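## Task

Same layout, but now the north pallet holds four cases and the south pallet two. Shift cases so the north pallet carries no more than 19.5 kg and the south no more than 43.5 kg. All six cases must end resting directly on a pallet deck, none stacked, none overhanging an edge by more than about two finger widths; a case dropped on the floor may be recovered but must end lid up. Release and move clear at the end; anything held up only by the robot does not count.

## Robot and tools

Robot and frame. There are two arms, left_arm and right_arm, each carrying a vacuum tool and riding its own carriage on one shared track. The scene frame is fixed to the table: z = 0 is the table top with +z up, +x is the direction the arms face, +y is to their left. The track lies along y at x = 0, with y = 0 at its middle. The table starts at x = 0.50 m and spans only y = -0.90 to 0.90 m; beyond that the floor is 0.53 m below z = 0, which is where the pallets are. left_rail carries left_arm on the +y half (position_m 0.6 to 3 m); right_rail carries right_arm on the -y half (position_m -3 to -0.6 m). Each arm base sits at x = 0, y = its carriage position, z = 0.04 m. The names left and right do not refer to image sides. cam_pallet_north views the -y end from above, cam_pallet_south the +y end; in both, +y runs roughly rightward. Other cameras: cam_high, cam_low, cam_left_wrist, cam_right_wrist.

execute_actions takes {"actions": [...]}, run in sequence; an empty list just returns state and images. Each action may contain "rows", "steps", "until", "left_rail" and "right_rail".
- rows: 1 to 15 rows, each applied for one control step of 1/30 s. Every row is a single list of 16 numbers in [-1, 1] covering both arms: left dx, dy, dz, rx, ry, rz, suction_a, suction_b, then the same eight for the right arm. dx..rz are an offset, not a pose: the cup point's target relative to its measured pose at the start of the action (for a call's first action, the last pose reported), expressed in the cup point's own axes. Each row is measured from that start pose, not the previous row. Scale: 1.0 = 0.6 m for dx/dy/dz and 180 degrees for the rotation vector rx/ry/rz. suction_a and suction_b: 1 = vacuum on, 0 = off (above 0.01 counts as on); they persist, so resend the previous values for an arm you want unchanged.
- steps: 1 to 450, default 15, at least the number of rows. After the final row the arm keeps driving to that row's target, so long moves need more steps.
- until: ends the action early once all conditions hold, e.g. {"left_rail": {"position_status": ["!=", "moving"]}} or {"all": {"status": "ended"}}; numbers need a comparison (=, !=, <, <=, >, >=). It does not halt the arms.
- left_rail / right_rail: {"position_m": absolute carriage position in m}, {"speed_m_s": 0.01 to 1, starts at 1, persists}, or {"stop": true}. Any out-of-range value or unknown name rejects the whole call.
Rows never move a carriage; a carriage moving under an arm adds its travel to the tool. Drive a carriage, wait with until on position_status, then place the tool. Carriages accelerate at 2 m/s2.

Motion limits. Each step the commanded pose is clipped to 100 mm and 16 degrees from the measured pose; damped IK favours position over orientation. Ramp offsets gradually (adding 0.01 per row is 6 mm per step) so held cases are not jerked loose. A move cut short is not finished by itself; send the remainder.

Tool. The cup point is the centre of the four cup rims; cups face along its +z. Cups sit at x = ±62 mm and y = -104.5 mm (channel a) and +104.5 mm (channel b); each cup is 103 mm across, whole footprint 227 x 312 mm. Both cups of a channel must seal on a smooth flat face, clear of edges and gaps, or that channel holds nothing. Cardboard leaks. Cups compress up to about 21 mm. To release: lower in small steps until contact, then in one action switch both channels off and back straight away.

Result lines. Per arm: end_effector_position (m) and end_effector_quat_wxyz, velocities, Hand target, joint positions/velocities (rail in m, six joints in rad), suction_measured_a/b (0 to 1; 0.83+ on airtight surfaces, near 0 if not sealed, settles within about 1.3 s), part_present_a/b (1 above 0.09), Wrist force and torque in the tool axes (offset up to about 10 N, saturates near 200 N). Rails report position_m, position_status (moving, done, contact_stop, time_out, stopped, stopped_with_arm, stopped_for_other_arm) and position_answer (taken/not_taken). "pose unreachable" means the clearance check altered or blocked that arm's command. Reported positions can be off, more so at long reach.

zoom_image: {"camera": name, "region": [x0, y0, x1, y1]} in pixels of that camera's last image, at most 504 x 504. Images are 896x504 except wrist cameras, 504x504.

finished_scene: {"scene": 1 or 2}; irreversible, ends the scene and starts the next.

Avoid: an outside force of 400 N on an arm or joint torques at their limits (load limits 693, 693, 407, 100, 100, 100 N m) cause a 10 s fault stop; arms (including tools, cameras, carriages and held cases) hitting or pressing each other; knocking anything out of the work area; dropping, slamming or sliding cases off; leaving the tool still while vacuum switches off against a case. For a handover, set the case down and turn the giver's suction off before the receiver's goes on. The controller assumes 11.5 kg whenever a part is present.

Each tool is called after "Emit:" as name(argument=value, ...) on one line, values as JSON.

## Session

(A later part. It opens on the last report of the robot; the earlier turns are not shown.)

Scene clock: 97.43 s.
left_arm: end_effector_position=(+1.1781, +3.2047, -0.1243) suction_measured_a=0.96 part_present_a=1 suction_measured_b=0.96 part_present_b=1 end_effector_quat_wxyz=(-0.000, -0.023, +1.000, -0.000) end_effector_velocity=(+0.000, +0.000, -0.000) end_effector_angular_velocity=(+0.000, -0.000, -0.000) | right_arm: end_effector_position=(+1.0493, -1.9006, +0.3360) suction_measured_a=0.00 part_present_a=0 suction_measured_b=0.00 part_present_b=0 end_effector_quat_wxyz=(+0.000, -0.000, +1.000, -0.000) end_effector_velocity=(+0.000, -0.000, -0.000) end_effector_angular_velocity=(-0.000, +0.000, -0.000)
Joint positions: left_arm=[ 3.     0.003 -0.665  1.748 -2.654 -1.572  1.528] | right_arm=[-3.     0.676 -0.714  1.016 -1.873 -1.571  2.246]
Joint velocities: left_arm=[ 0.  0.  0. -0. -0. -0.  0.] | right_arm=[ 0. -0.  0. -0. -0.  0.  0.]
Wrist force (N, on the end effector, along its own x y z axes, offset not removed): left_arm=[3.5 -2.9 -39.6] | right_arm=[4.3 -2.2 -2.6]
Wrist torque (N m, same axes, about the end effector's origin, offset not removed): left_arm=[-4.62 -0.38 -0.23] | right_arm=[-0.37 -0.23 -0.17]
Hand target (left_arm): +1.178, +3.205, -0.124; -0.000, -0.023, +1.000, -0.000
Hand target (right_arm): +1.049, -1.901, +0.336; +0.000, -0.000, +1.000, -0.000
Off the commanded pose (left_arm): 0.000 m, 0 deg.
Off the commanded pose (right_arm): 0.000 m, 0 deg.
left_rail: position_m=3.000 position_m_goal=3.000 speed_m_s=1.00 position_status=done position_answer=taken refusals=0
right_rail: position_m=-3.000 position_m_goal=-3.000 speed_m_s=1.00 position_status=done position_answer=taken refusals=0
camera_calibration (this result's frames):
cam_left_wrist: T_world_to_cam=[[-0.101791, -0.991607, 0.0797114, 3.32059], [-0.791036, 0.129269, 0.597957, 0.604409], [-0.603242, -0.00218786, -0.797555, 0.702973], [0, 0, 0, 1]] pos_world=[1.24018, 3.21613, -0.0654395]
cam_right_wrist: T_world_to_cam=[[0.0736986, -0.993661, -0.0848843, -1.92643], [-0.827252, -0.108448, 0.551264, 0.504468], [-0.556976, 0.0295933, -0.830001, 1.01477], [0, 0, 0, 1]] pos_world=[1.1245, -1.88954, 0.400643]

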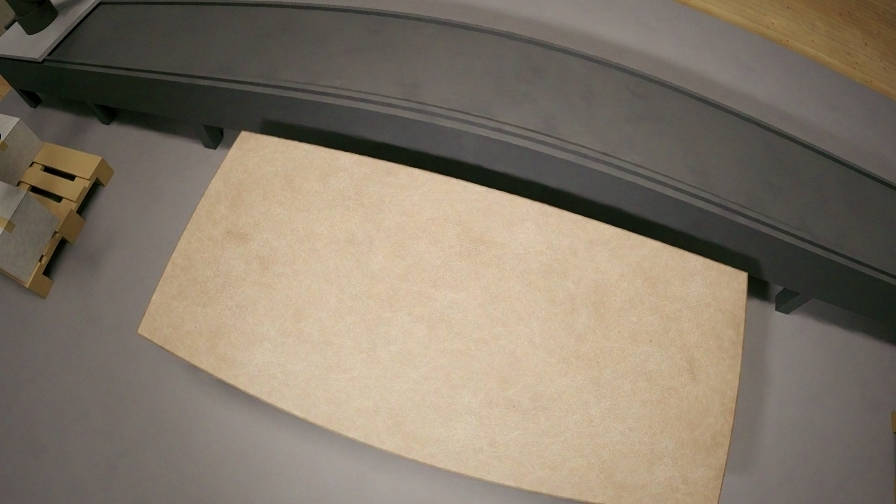

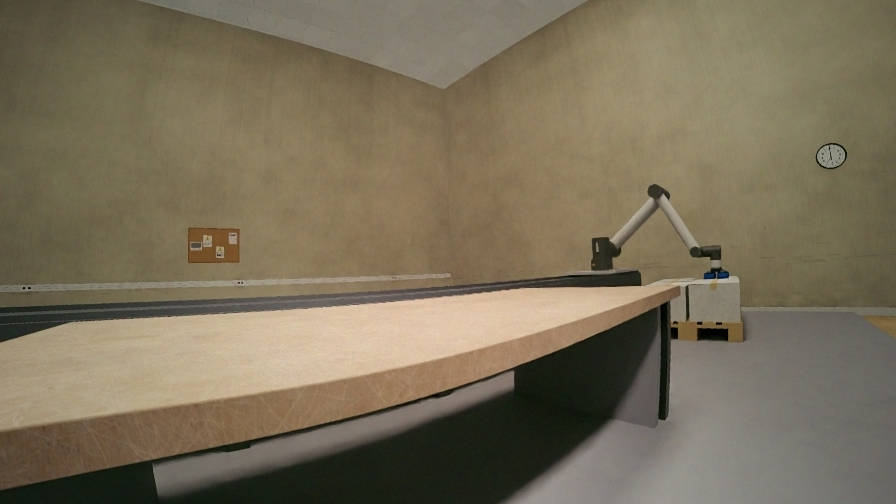

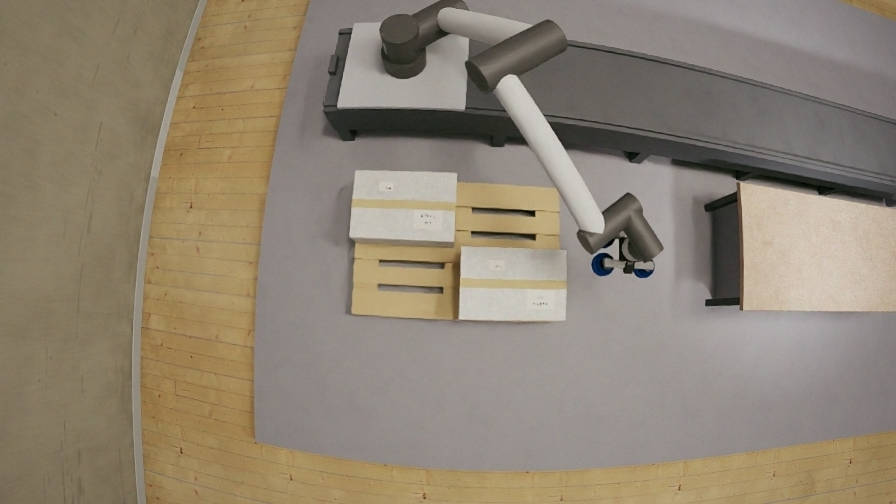

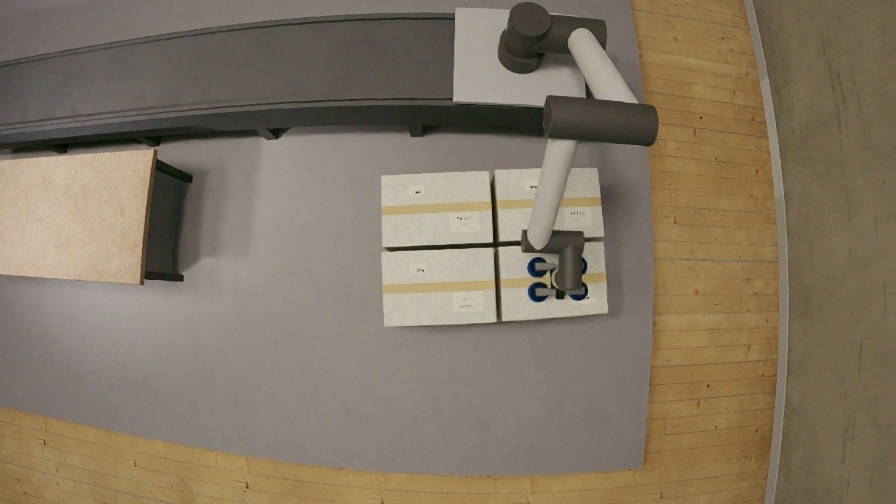

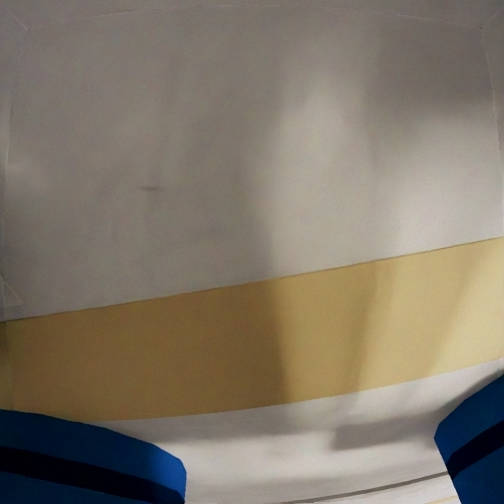

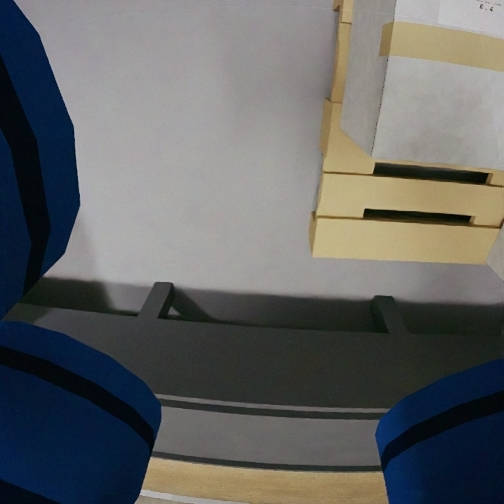

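Emit:
execute_actions(actions=[{"rows":[[0,0,0.0028,0,0,0,1,1, 0,0,0,0,0,0,0,0]],"steps":1}])

Scene clock: 98.07 s.
left_arm: end_effector_position=(+1.1781, +3.2047, -0.1243) suction_measured_a=0.96 part_present_a=1 suction_measured_b=0.96 part_present_b=1 end_effector_quat_wxyz=(-0.000, -0.023, +1.000, -0.000) end_effector_velocity=(-0.000, -0.000, -0.000) end_effector_angular_velocity=(-0.000, +0.000, -0.000) | right_arm: end_effector_position=(+1.0493, -1.9006, +0.3360) suction_measured_a=0.00 part_present_a=0 suction_measured_b=0.00 part_present_b=0 end_effector_quat_wxyz=(+0.000, -0.000, +1.000, -0.000) end_effector_velocity=(+0.000, +0.000, -0.000) end_effector_angular_velocity=(-0.000, +0.000, +0.000)
Joint positions: left_arm=[ 3.     0.003 -0.665  1.748 -2.654 -1.572  1.528] | right_arm=[-3.     0.676 -0.714  1.016 -1.873 -1.571  2.246]
Joint velocities: left_arm=[ 0.  0.  0. -0. -0.  0.  0.] | right_arm=[ 0.  0.  0. -0.  0. -0. -0.]
Wrist force (N, on the end effector, along its own x y z axes, offset not removed): left_arm=[-3.6 2.1 -43.2] | right_arm=[1.7 -0.4 -3.2]
Wrist torque (N m, same axes, about the end effector's origin, offset not removed): left_arm=[-3.92 0.64 -0.10] | right_arm=[-0.07 0.08 -0.10]
Hand target (left_arm): +1.178, +3.205, -0.126; -0.000, -0.023, +1.000, -0.000
Hand target (right_arm): +1.049, -1.901, +0.336; +0.000, -0.000, +1.000, -0.000
Off the commanded pose (left_arm): 0.002 m, 0 deg.
Off the commanded pose (right_arm): 0.000 m, 0 deg.
left_rail: position_m=3.000 position_m_goal=3.000 speed_m_s=1.00 position_status=done position_answer=taken refusals=0
right_rail: position_m=-3.000 position_m_goal=-3.000 speed_m_s=1.00 position_status=done position_answer=taken refusals=0
camera_calibration (this result's frames):
cam_left_wrist: T_world_to_cam=[[-0.101791, -0.991607, 0.0797115, 3.32059], [-0.791037, 0.129269, 0.597955, 0.604429], [-0.60324, -0.00218836, -0.797556, 0.702951], [0, 0, 0, 1]] pos_world=[1.24018, 3.21613, -0.0654677]
cam_right_wrist: T_world_to_cam=[[0.0736986, -0.993661, -0.0848843, -1.92643], [-0.827252, -0.108448, 0.551265, 0.504468], [-0.556976, 0.0295933, -0.830001, 1.01477], [0, 0, 0, 1]] pos_world=[1.1245, -1.88954, 0.400643]

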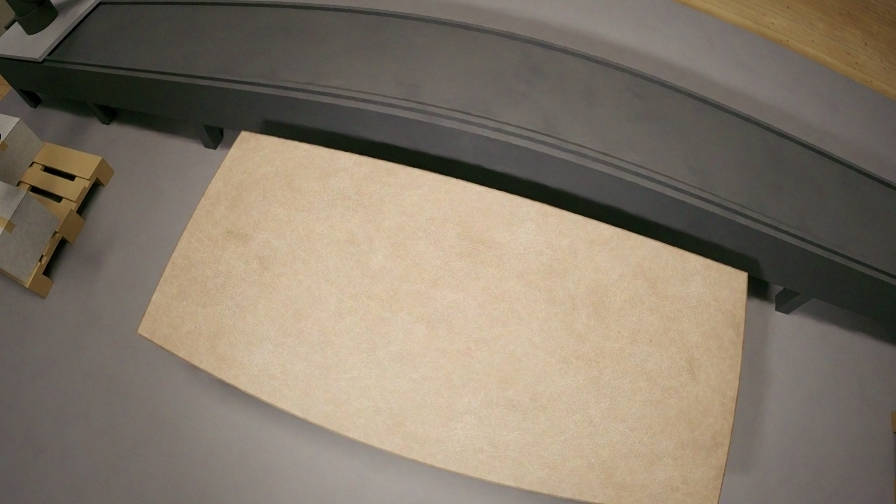

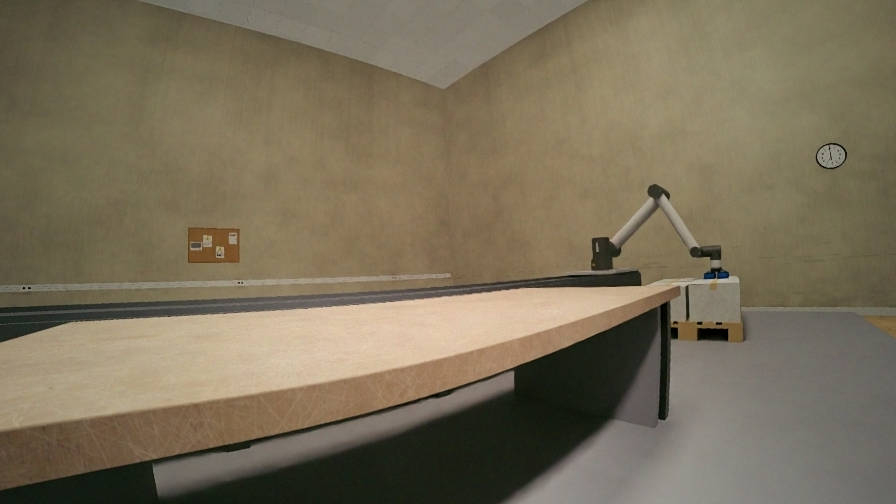

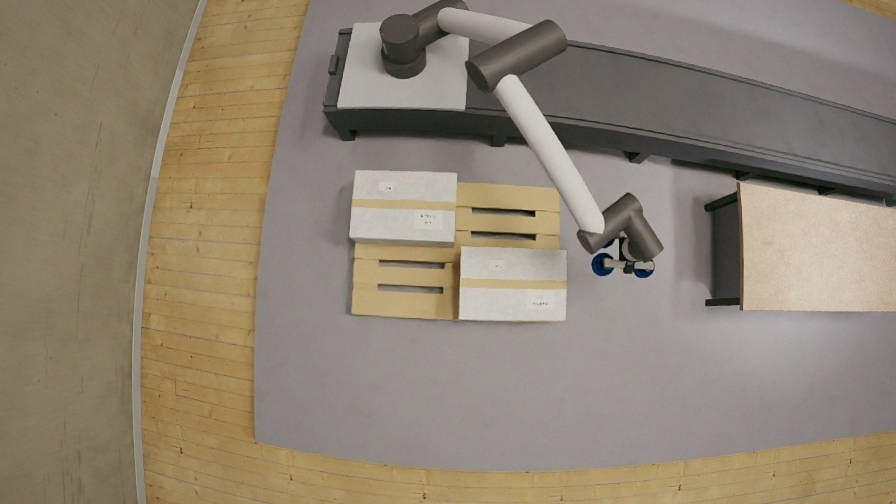

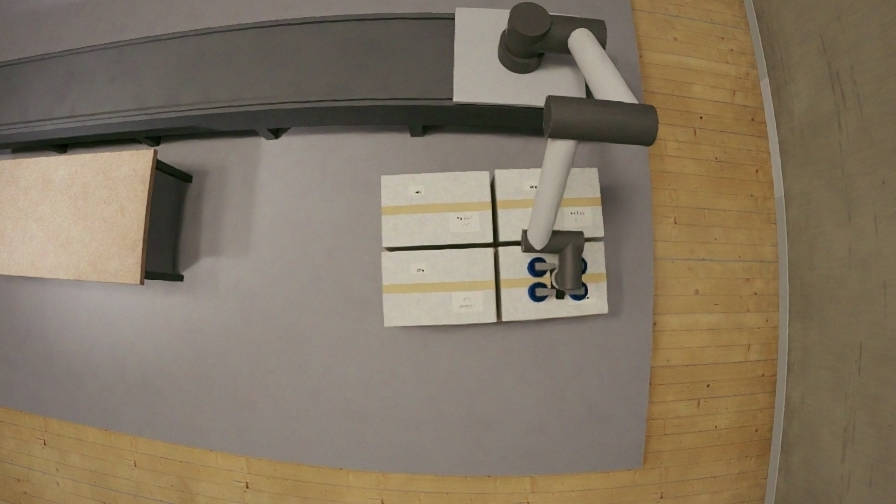

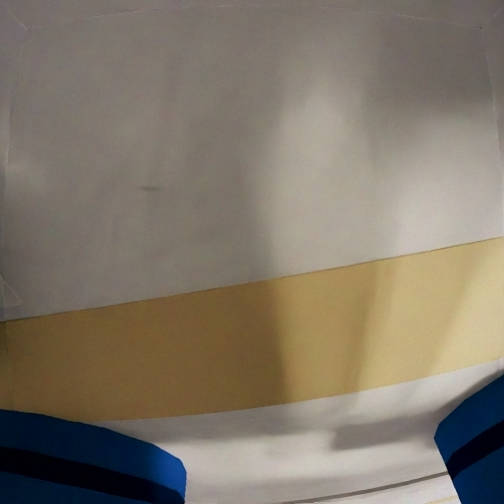

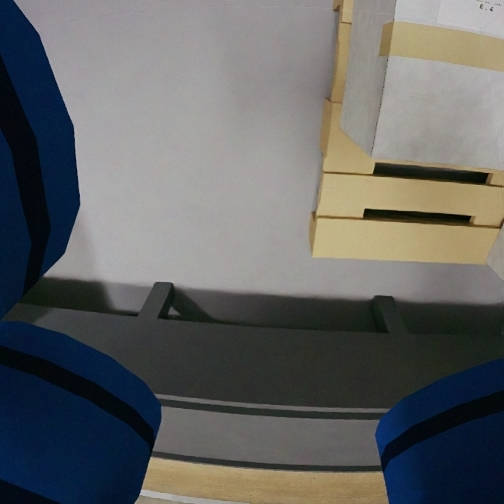

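Waiting briefly so the small step completes, then reading the wrist force again.

Emit:
execute_actions(actions=[])

Scene clock: 98.43 s.
left_arm: end_effector_position=(+1.1780, +3.2047, -0.1259) suction_measured_a=0.96 part_present_a=1 suction_measured_b=0.96 part_present_b=1 end_effector_quat_wxyz=(-0.000, -0.023, +1.000, -0.000) end_effector_velocity=(+0.000, +0.000, -0.001) end_effector_angular_velocity=(+0.000, -0.000, +0.000) | right_arm: end_effector_position=(+1.0493, -1.9006, +0.3360) suction_measured_a=0.00 part_present_a=0 suction_measured_b=0.00 part_present_b=0 end_effector_quat_wxyz=(+0.000, -0.000, +1.000, -0.000) end_effector_velocity=(-0.000, +0.000, +0.000) end_effector_angular_velocity=(+0.000, -0.000, -0.000)
Joint positions: left_arm=[ 3.     0.003 -0.663  1.748 -2.655 -1.572  1.528] | right_arm=[-3.     0.676 -0.714  1.016 -1.873 -1.571  2.246]
Joint velocities: left_arm=[ 0.    -0.     0.001 -0.    -0.001  0.    -0.   ] | right_arm=[ 0.  0. -0.  0. -0.  0.  0.]
Wrist force (N, on the end effector, along its own x y z axes, offset not removed): left_arm=[-1.8 -1.4 -44.0] | right_arm=[3.7 1.0 -0.5]
Wrist torque (N m, same axes, about the end effector's origin, offset not removed): left_arm=[-4.21 0.33 0.05] | right_arm=[0.11 -0.13 -0.15]
Hand target (left_arm): +1.178, +3.205, -0.126; -0.000, -0.023, +1.000, -0.000
Hand target (right_arm): +1.049, -1.901, +0.336; +0.000, -0.000, +1.000, -0.000
Off the commanded pose (left_arm): 0.000 m, 0 deg.
Off the commanded pose (right_arm): 0.000 m, 0 deg.
left_rail: position_m=3.000 position_m_goal=3.000 speed_m_s=1.00 position_status=done position_answer=taken refusals=0
right_rail: position_m=-3.000 position_m_goal=-3.000 speed_m_s=1.00 position_status=done position_answer=taken refusals=0
camera_calibration (this result's frames):
cam_left_wrist: T_world_to_cam=[[-0.10179, -0.991607, 0.0797126, 3.32072], [-0.791029, 0.129269, 0.597965, 0.605363], [-0.603251, -0.00218837, -0.797549, 0.701698], [0, 0, 0, 1]] pos_world=[1.24017, 3.21613, -0.0670508]
cam_right_wrist: T_world_to_cam=[[0.0736985, -0.993661, -0.0848844, -1.92643], [-0.827252, -0.108448, 0.551265, 0.504468], [-0.556976, 0.0295934, -0.830001, 1.01477], [0, 0, 0, 1]] pos_world=[1.1245, -1.88954, 0.400643]

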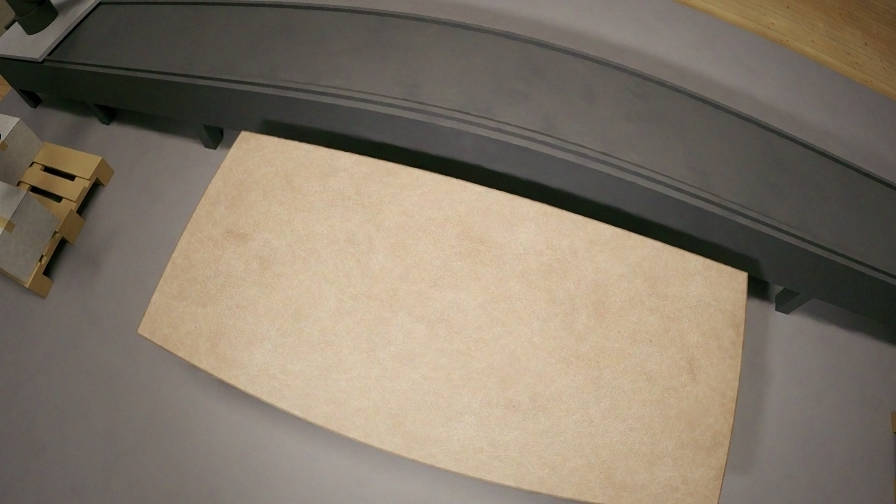

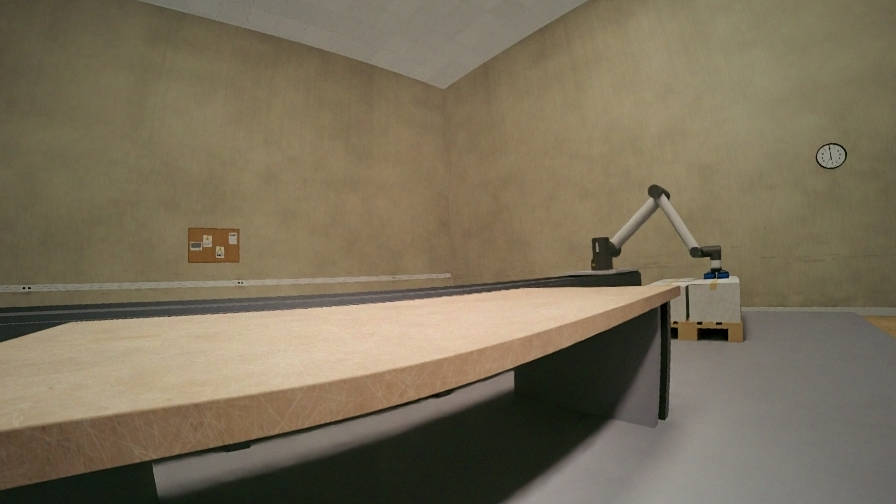

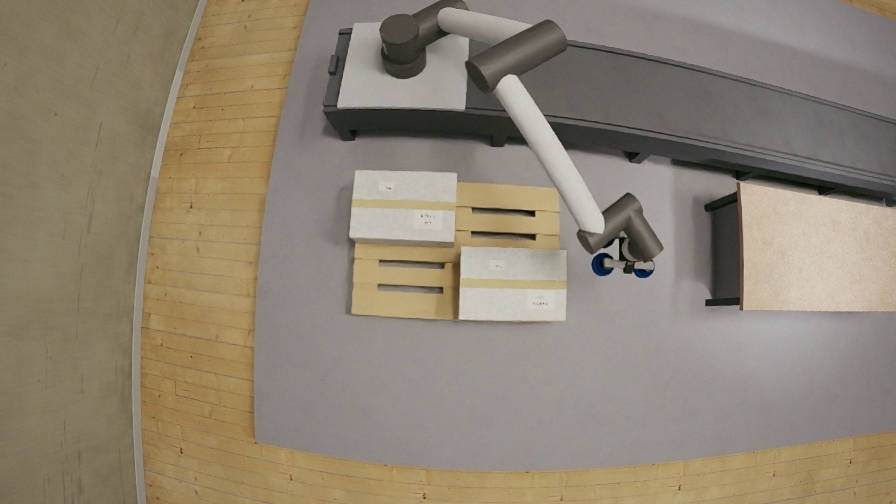

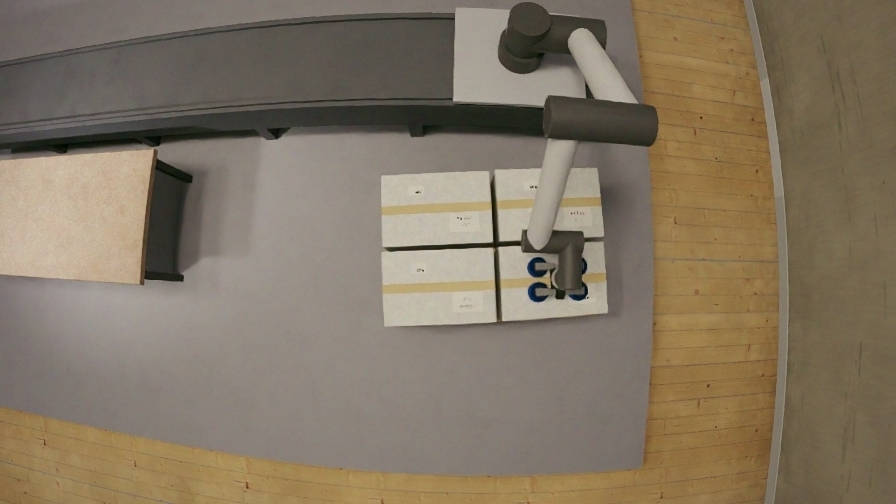

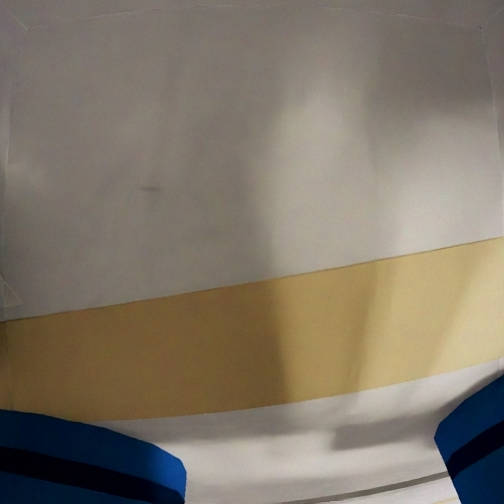

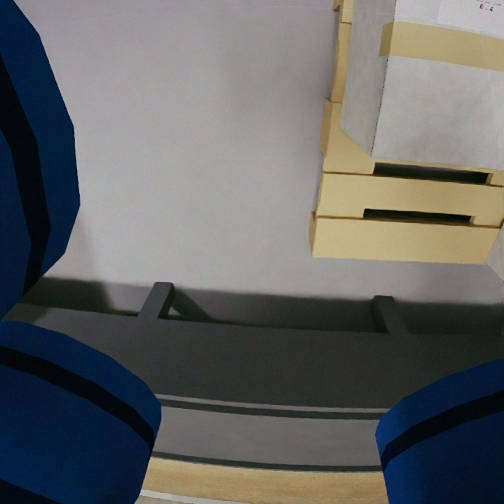

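Emit:
execute_actions(actions=[{"rows":[[0,0,0.0028,0,0,0,1,1, 0,0,0,0,0,0,0,0]],"steps":8}])

Scene clock: 99.20 s.
left_arm: end_effector_position=(+1.1780, +3.2047, -0.1274) suction_measured_a=0.96 part_present_a=1 suction_measured_b=0.96 part_present_b=1 end_effector_quat_wxyz=(-0.000, -0.023, +1.000, -0.000) end_effector_velocity=(+0.000, +0.000, -0.002) end_effector_angular_velocity=(+0.000, -0.000, +0.000) | right_arm: end_effector_position=(+1.0493, -1.9006, +0.3360) suction_measured_a=0.00 part_present_a=0 suction_measured_b=0.00 part_present_b=0 end_effector_quat_wxyz=(+0.000, -0.000, +1.000, -0.000) end_effector_velocity=(-0.000, +0.000, -0.000) end_effector_angular_velocity=(-0.000, +0.000, -0.000)
Joint positions: left_arm=[ 3.     0.003 -0.662  1.748 -2.656 -1.572  1.528] | right_arm=[-3.     0.676 -0.714  1.016 -1.873 -1.571  2.246]
Joint velocities: left_arm=[ 0.     0.     0.002 -0.    -0.002  0.    -0.   ] | right_arm=[ 0.  0.  0. -0.  0. -0.  0.]
Wrist force (N, on the end effector, along its own x y z axes, offset not removed): left_arm=[1.7 -2.6 -35.5] | right_arm=[3.9 0.1 -1.9]
Wrist torque (N m, same axes, about the end effector's origin, offset not removed): left_arm=[-4.40 -0.06 -0.26] | right_arm=[-0.11 -0.17 -0.12]
Hand target (left_arm): +1.178, +3.205, -0.128; -0.000, -0.023, +1.000, -0.000
Hand target (right_arm): +1.049, -1.901, +0.336; +0.000, -0.000, +1.000, -0.000
Off the commanded pose (left_arm): 0.000 m, 0 deg.
Off the commanded pose (right_arm): 0.000 m, 0 deg.
left_rail: position_m=3.000 position_m_goal=3.000 speed_m_s=1.00 position_status=done position_answer=taken refusals=0
right_rail: position_m=-3.000 position_m_goal=-3.000 speed_m_s=1.00 position_status=done position_answer=taken refusals=0
camera_calibration (this result's frames):
cam_left_wrist: T_world_to_cam=[[-0.101788, -0.991607, 0.0797146, 3.32083], [-0.791018, 0.129269, 0.597979, 0.606206], [-0.603265, -0.00218834, -0.797538, 0.700561], [0, 0, 0, 1]] pos_world=[1.24017, 3.21613, -0.0684934]
cam_right_wrist: T_world_to_cam=[[0.0736987, -0.993661, -0.0848843, -1.92643], [-0.827252, -0.108449, 0.551265, 0.504467], [-0.556976, 0.0295932, -0.830001, 1.01477], [0, 0, 0, 1]] pos_world=[1.1245, -1.88954, 0.400643]

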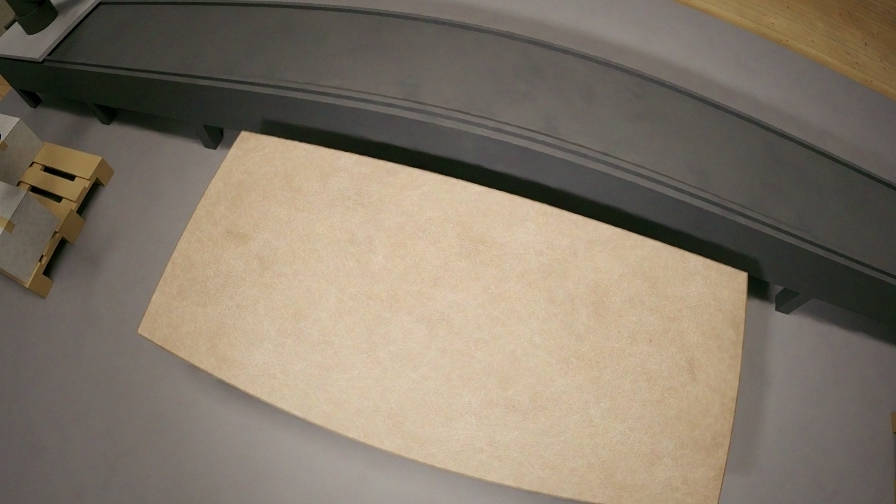

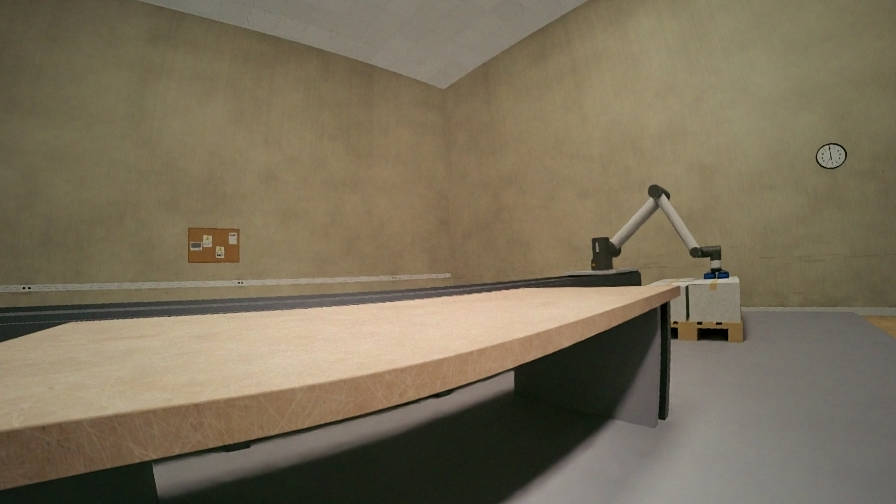

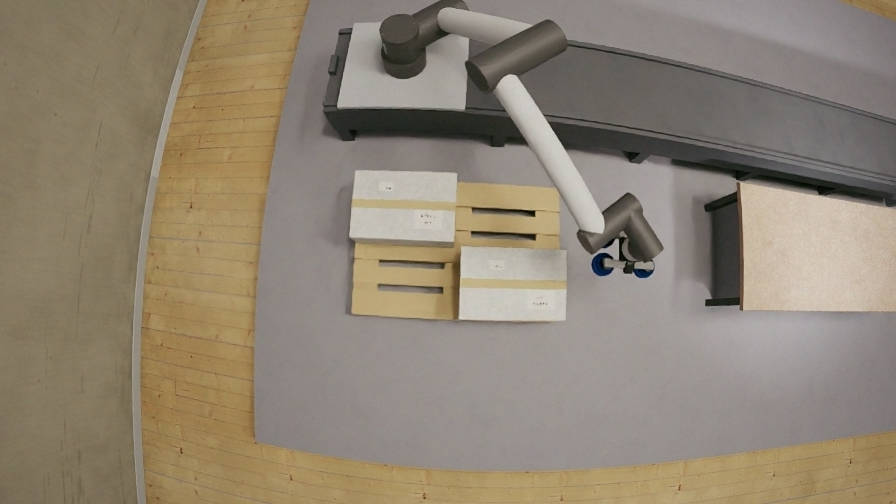

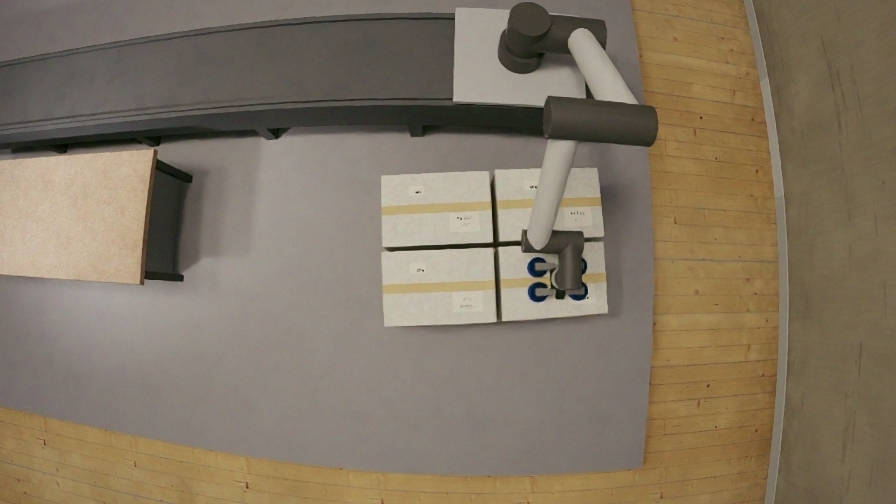

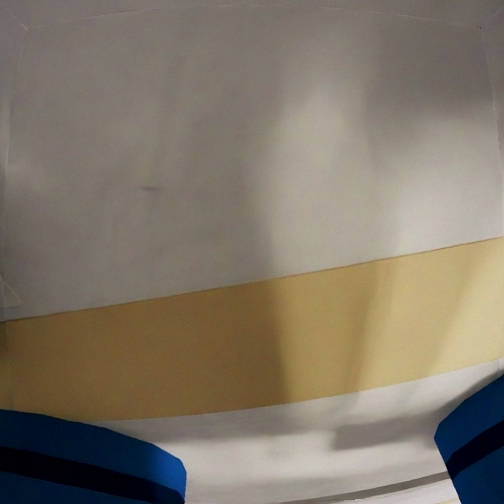

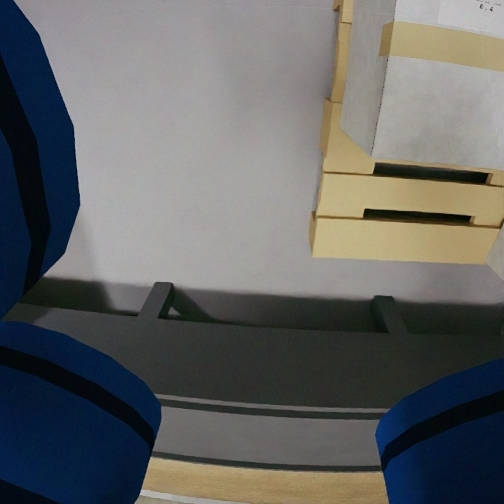

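Emit:
execute_actions(actions=[{"rows":[[0,0,0.0028,0,0,0,1,1, 0,0,0,0,0,0,0,0]],"steps":7}])

Scene clock: 99.80 s.
left_arm: end_effector_position=(+1.1780, +3.2047, -0.1287) suction_measured_a=0.96 part_present_a=1 suction_measured_b=0.96 part_present_b=1 end_effector_quat_wxyz=(-0.000, -0.023, +1.000, -0.000) end_effector_velocity=(-0.000, -0.000, -0.003) end_effector_angular_velocity=(-0.000, +0.000, +0.000) | right_arm: end_effector_position=(+1.0493, -1.9006, +0.3360) suction_measured_a=0.00 part_present_a=0 suction_measured_b=0.00 part_present_b=0 end_effector_quat_wxyz=(+0.000, -0.000, +1.000, -0.000) end_effector_velocity=(-0.000, +0.000, +0.000) end_effector_angular_velocity=(+0.000, -0.000, +0.000)
Joint positions: left_arm=[ 3.     0.003 -0.66   1.748 -2.658 -1.572  1.528] | right_arm=[-3.     0.676 -0.714  1.016 -1.873 -1.571  2.246]
Joint velocities: left_arm=[ 0.    -0.     0.003 -0.    -0.002  0.    -0.   ] | right_arm=[ 0.  0. -0.  0. -0.  0. -0.]
Wrist force (N, on the end effector, along its own x y z axes, offset not removed): left_arm=[4.0 1.2 -36.6] | right_arm=[5.0 1.1 -1.0]
Wrist torque (N m, same axes, about the end effector's origin, offset not removed): left_arm=[-4.03 -0.34 -0.12] | right_arm=[0.04 -0.30 -0.17]
Hand target (left_arm): +1.178, +3.205, -0.129; -0.000, -0.023, +1.000, -0.000
Hand target (right_arm): +1.049, -1.901, +0.336; +0.000, -0.000, +1.000, -0.000
Off the commanded pose (left_arm): 0.000 m, 0 deg.
Off the commanded pose (right_arm): 0.000 m, 0 deg.
left_rail: position_m=3.000 position_m_goal=3.000 speed_m_s=1.00 position_status=done position_answer=taken refusals=0
right_rail: position_m=-3.000 position_m_goal=-3.000 speed_m_s=1.00 position_status=done position_answer=taken refusals=0
camera_calibration (this result's frames):
cam_left_wrist: T_world_to_cam=[[-0.101787, -0.991607, 0.0797161, 3.32094], [-0.791011, 0.129269, 0.597989, 0.60702], [-0.603275, -0.00218855, -0.79753, 0.699469], [0, 0, 0, 1]] pos_world=[1.24016, 3.21613, -0.0698764]
cam_right_wrist: T_world_to_cam=[[0.0736986, -0.993661, -0.0848844, -1.92643], [-0.827252, -0.108449, 0.551265, 0.504467], [-0.556976, 0.0295934, -0.830001, 1.01477], [0, 0, 0, 1]] pos_world=[1.1245, -1.88954, 0.400643]

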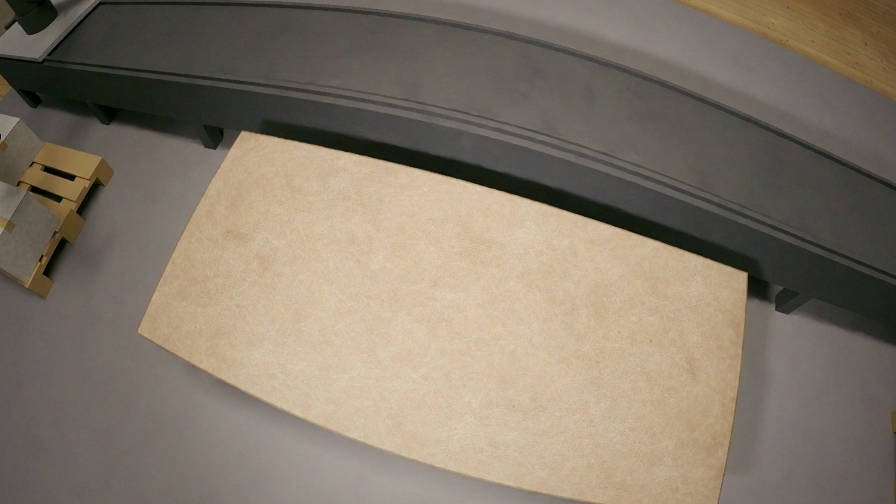

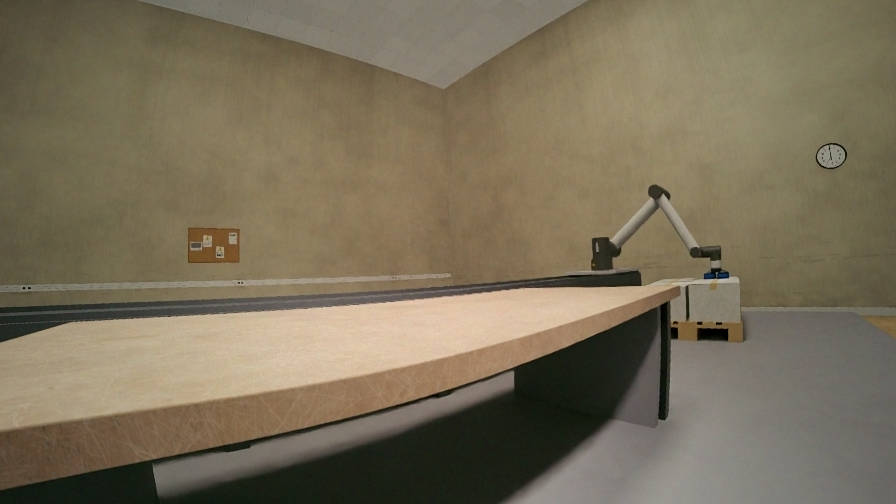

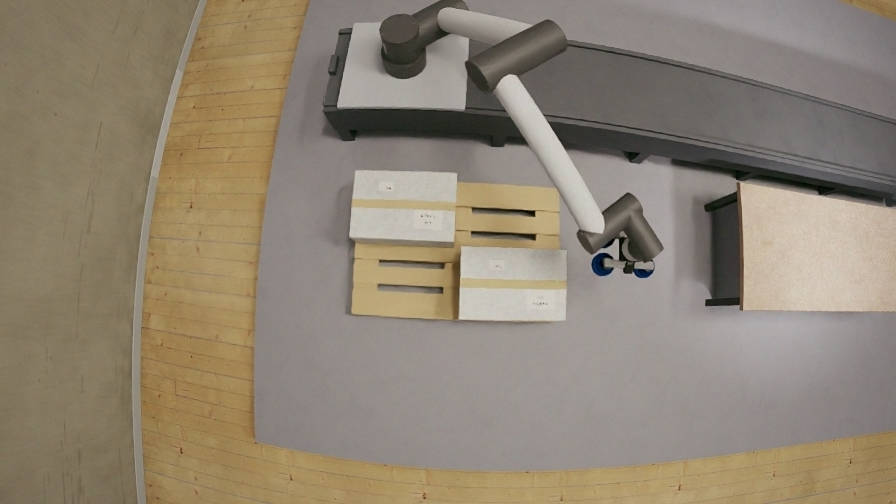

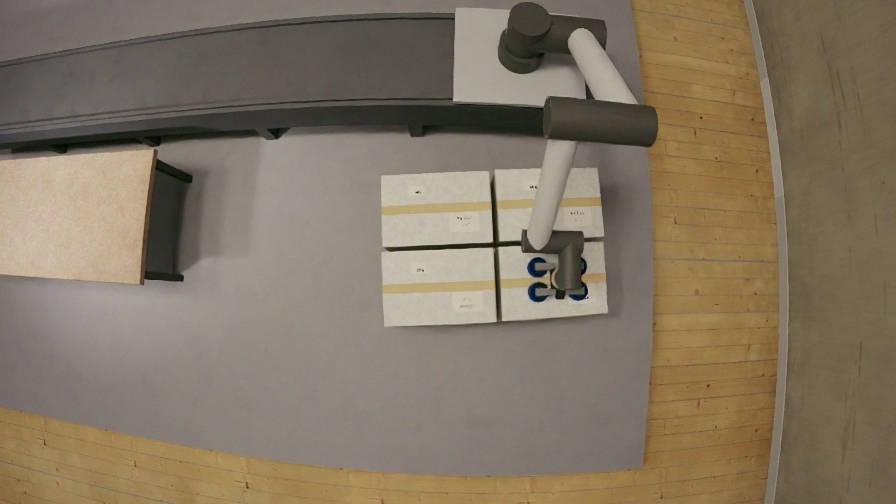

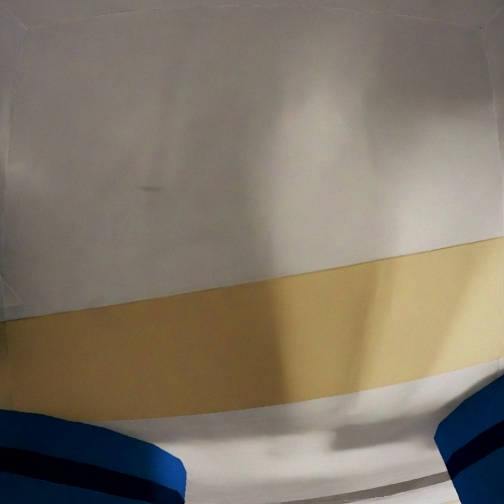

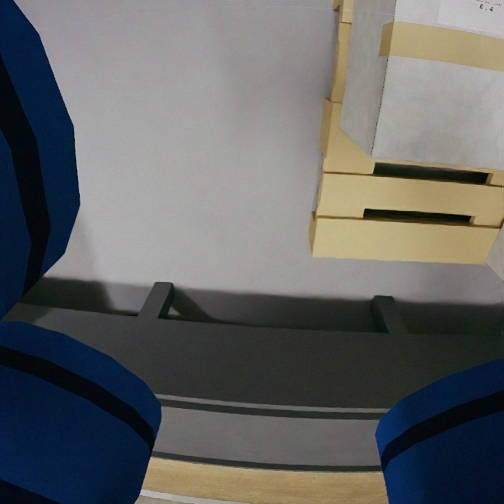

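Emit:
execute_actions(actions=[{"rows":[[0,0,0.003,0,0,0,1,1, 0,0,0,0,0,0,0,0]],"steps":7}])

Scene clock: 100.43 s.
left_arm: end_effector_position=(+1.1780, +3.2047, -0.1302) suction_measured_a=0.96 part_present_a=1 suction_measured_b=0.96 part_present_b=1 end_effector_quat_wxyz=(-0.000, -0.023, +1.000, -0.000) end_effector_velocity=(-0.000, -0.000, -0.003) end_effector_angular_velocity=(-0.000, +0.000, +0.000) | right_arm: end_effector_position=(+1.0493, -1.9006, +0.3360) suction_measured_a=0.00 part_present_a=0 suction_measured_b=0.00 part_present_b=0 end_effector_quat_wxyz=(+0.000, -0.000, +1.000, -0.000) end_effector_velocity=(+0.000, -0.000, -0.000) end_effector_angular_velocity=(-0.000, +0.000, -0.000)
Joint positions: left_arm=[ 3.     0.003 -0.659  1.747 -2.659 -1.572  1.528] | right_arm=[-3.     0.676 -0.714  1.016 -1.873 -1.571  2.246]
Joint velocities: left_arm=[ 0.     0.     0.003 -0.001 -0.002 -0.    -0.   ] | right_arm=[ 0. -0.  0. -0. -0.  0. -0.]
Wrist force (N, on the end effector, along its own x y z axes, offset not removed): left_arm=[-0.8 -4.2 -40.1] | right_arm=[3.8 -0.1 -0.6]
Wrist torque (N m, same axes, about the end effector's origin, offset not removed): left_arm=[-4.71 0.16 -0.23] | right_arm=[-0.13 -0.12 -0.11]
Hand target (left_arm): +1.178, +3.205, -0.131; -0.000, -0.023, +1.000, -0.000
Hand target (right_arm): +1.049, -1.901, +0.336; +0.000, -0.000, +1.000, -0.000
Off the commanded pose (left_arm): 0.000 m, 0 deg.
Off the commanded pose (right_arm): 0.000 m, 0 deg.
left_rail: position_m=3.000 position_m_goal=3.000 speed_m_s=1.00 position_status=done position_answer=taken refusals=0
right_rail: position_m=-3.000 position_m_goal=-3.000 speed_m_s=1.00 position_status=done position_answer=taken refusals=0
camera_calibration (this result's frames):
cam_left_wrist: T_world_to_cam=[[-0.101786, -0.991607, 0.0797175, 3.32105], [-0.791002, 0.129269, 0.598001, 0.607896], [-0.603288, -0.00218833, -0.797521, 0.698291], [0, 0, 0, 1]] pos_world=[1.24016, 3.21613, -0.0713672]
cam_right_wrist: T_world_to_cam=[[0.0736986, -0.993661, -0.0848844, -1.92643], [-0.827252, -0.108448, 0.551265, 0.504468], [-0.556976, 0.0295934, -0.830001, 1.01477], [0, 0, 0, 1]] pos_world=[1.1245, -1.88954, 0.400643]

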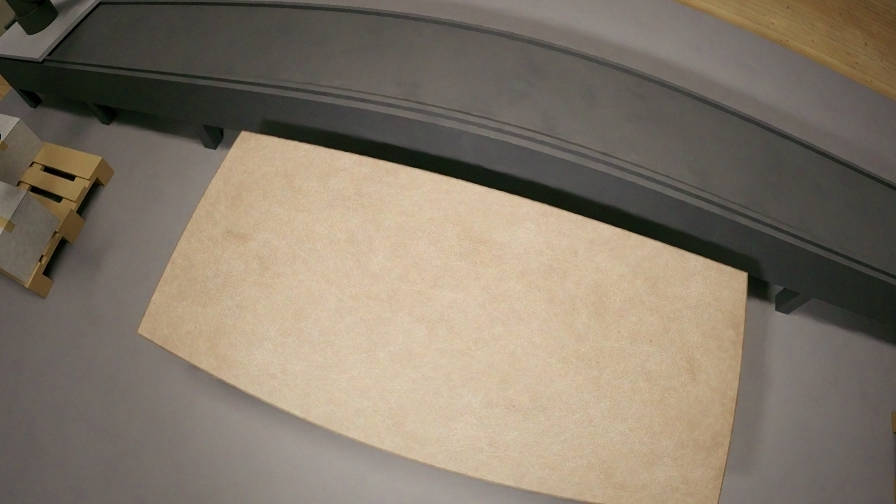

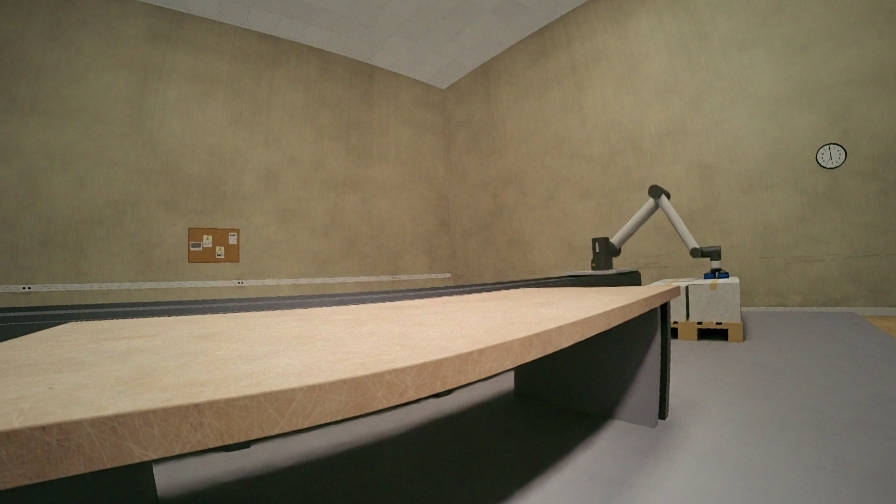

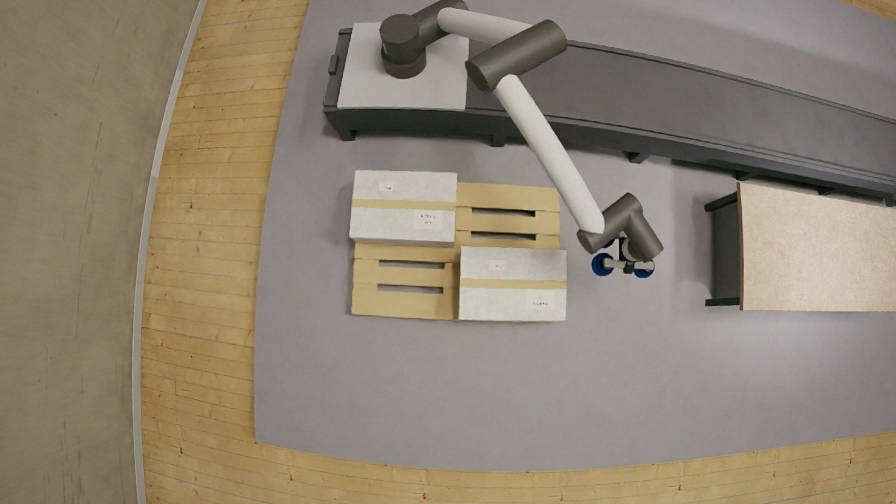

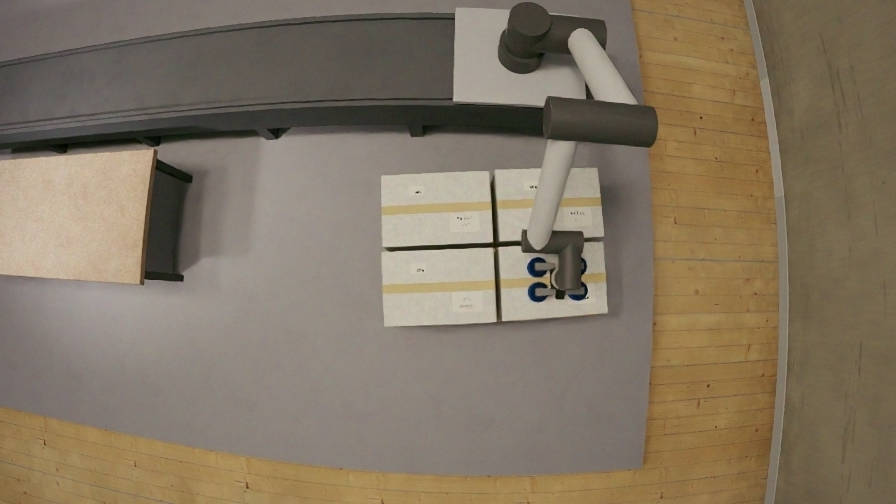

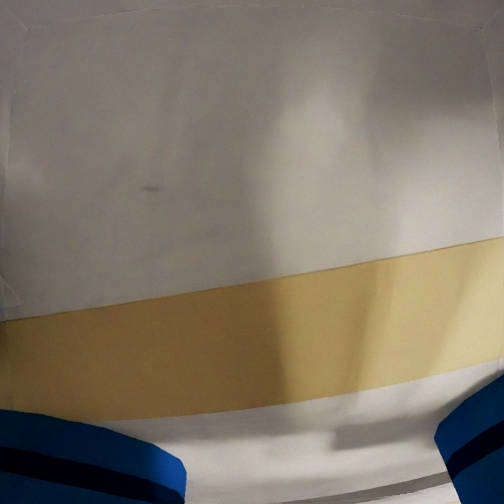

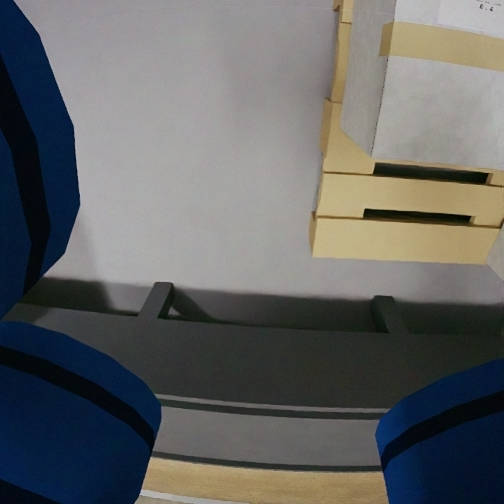

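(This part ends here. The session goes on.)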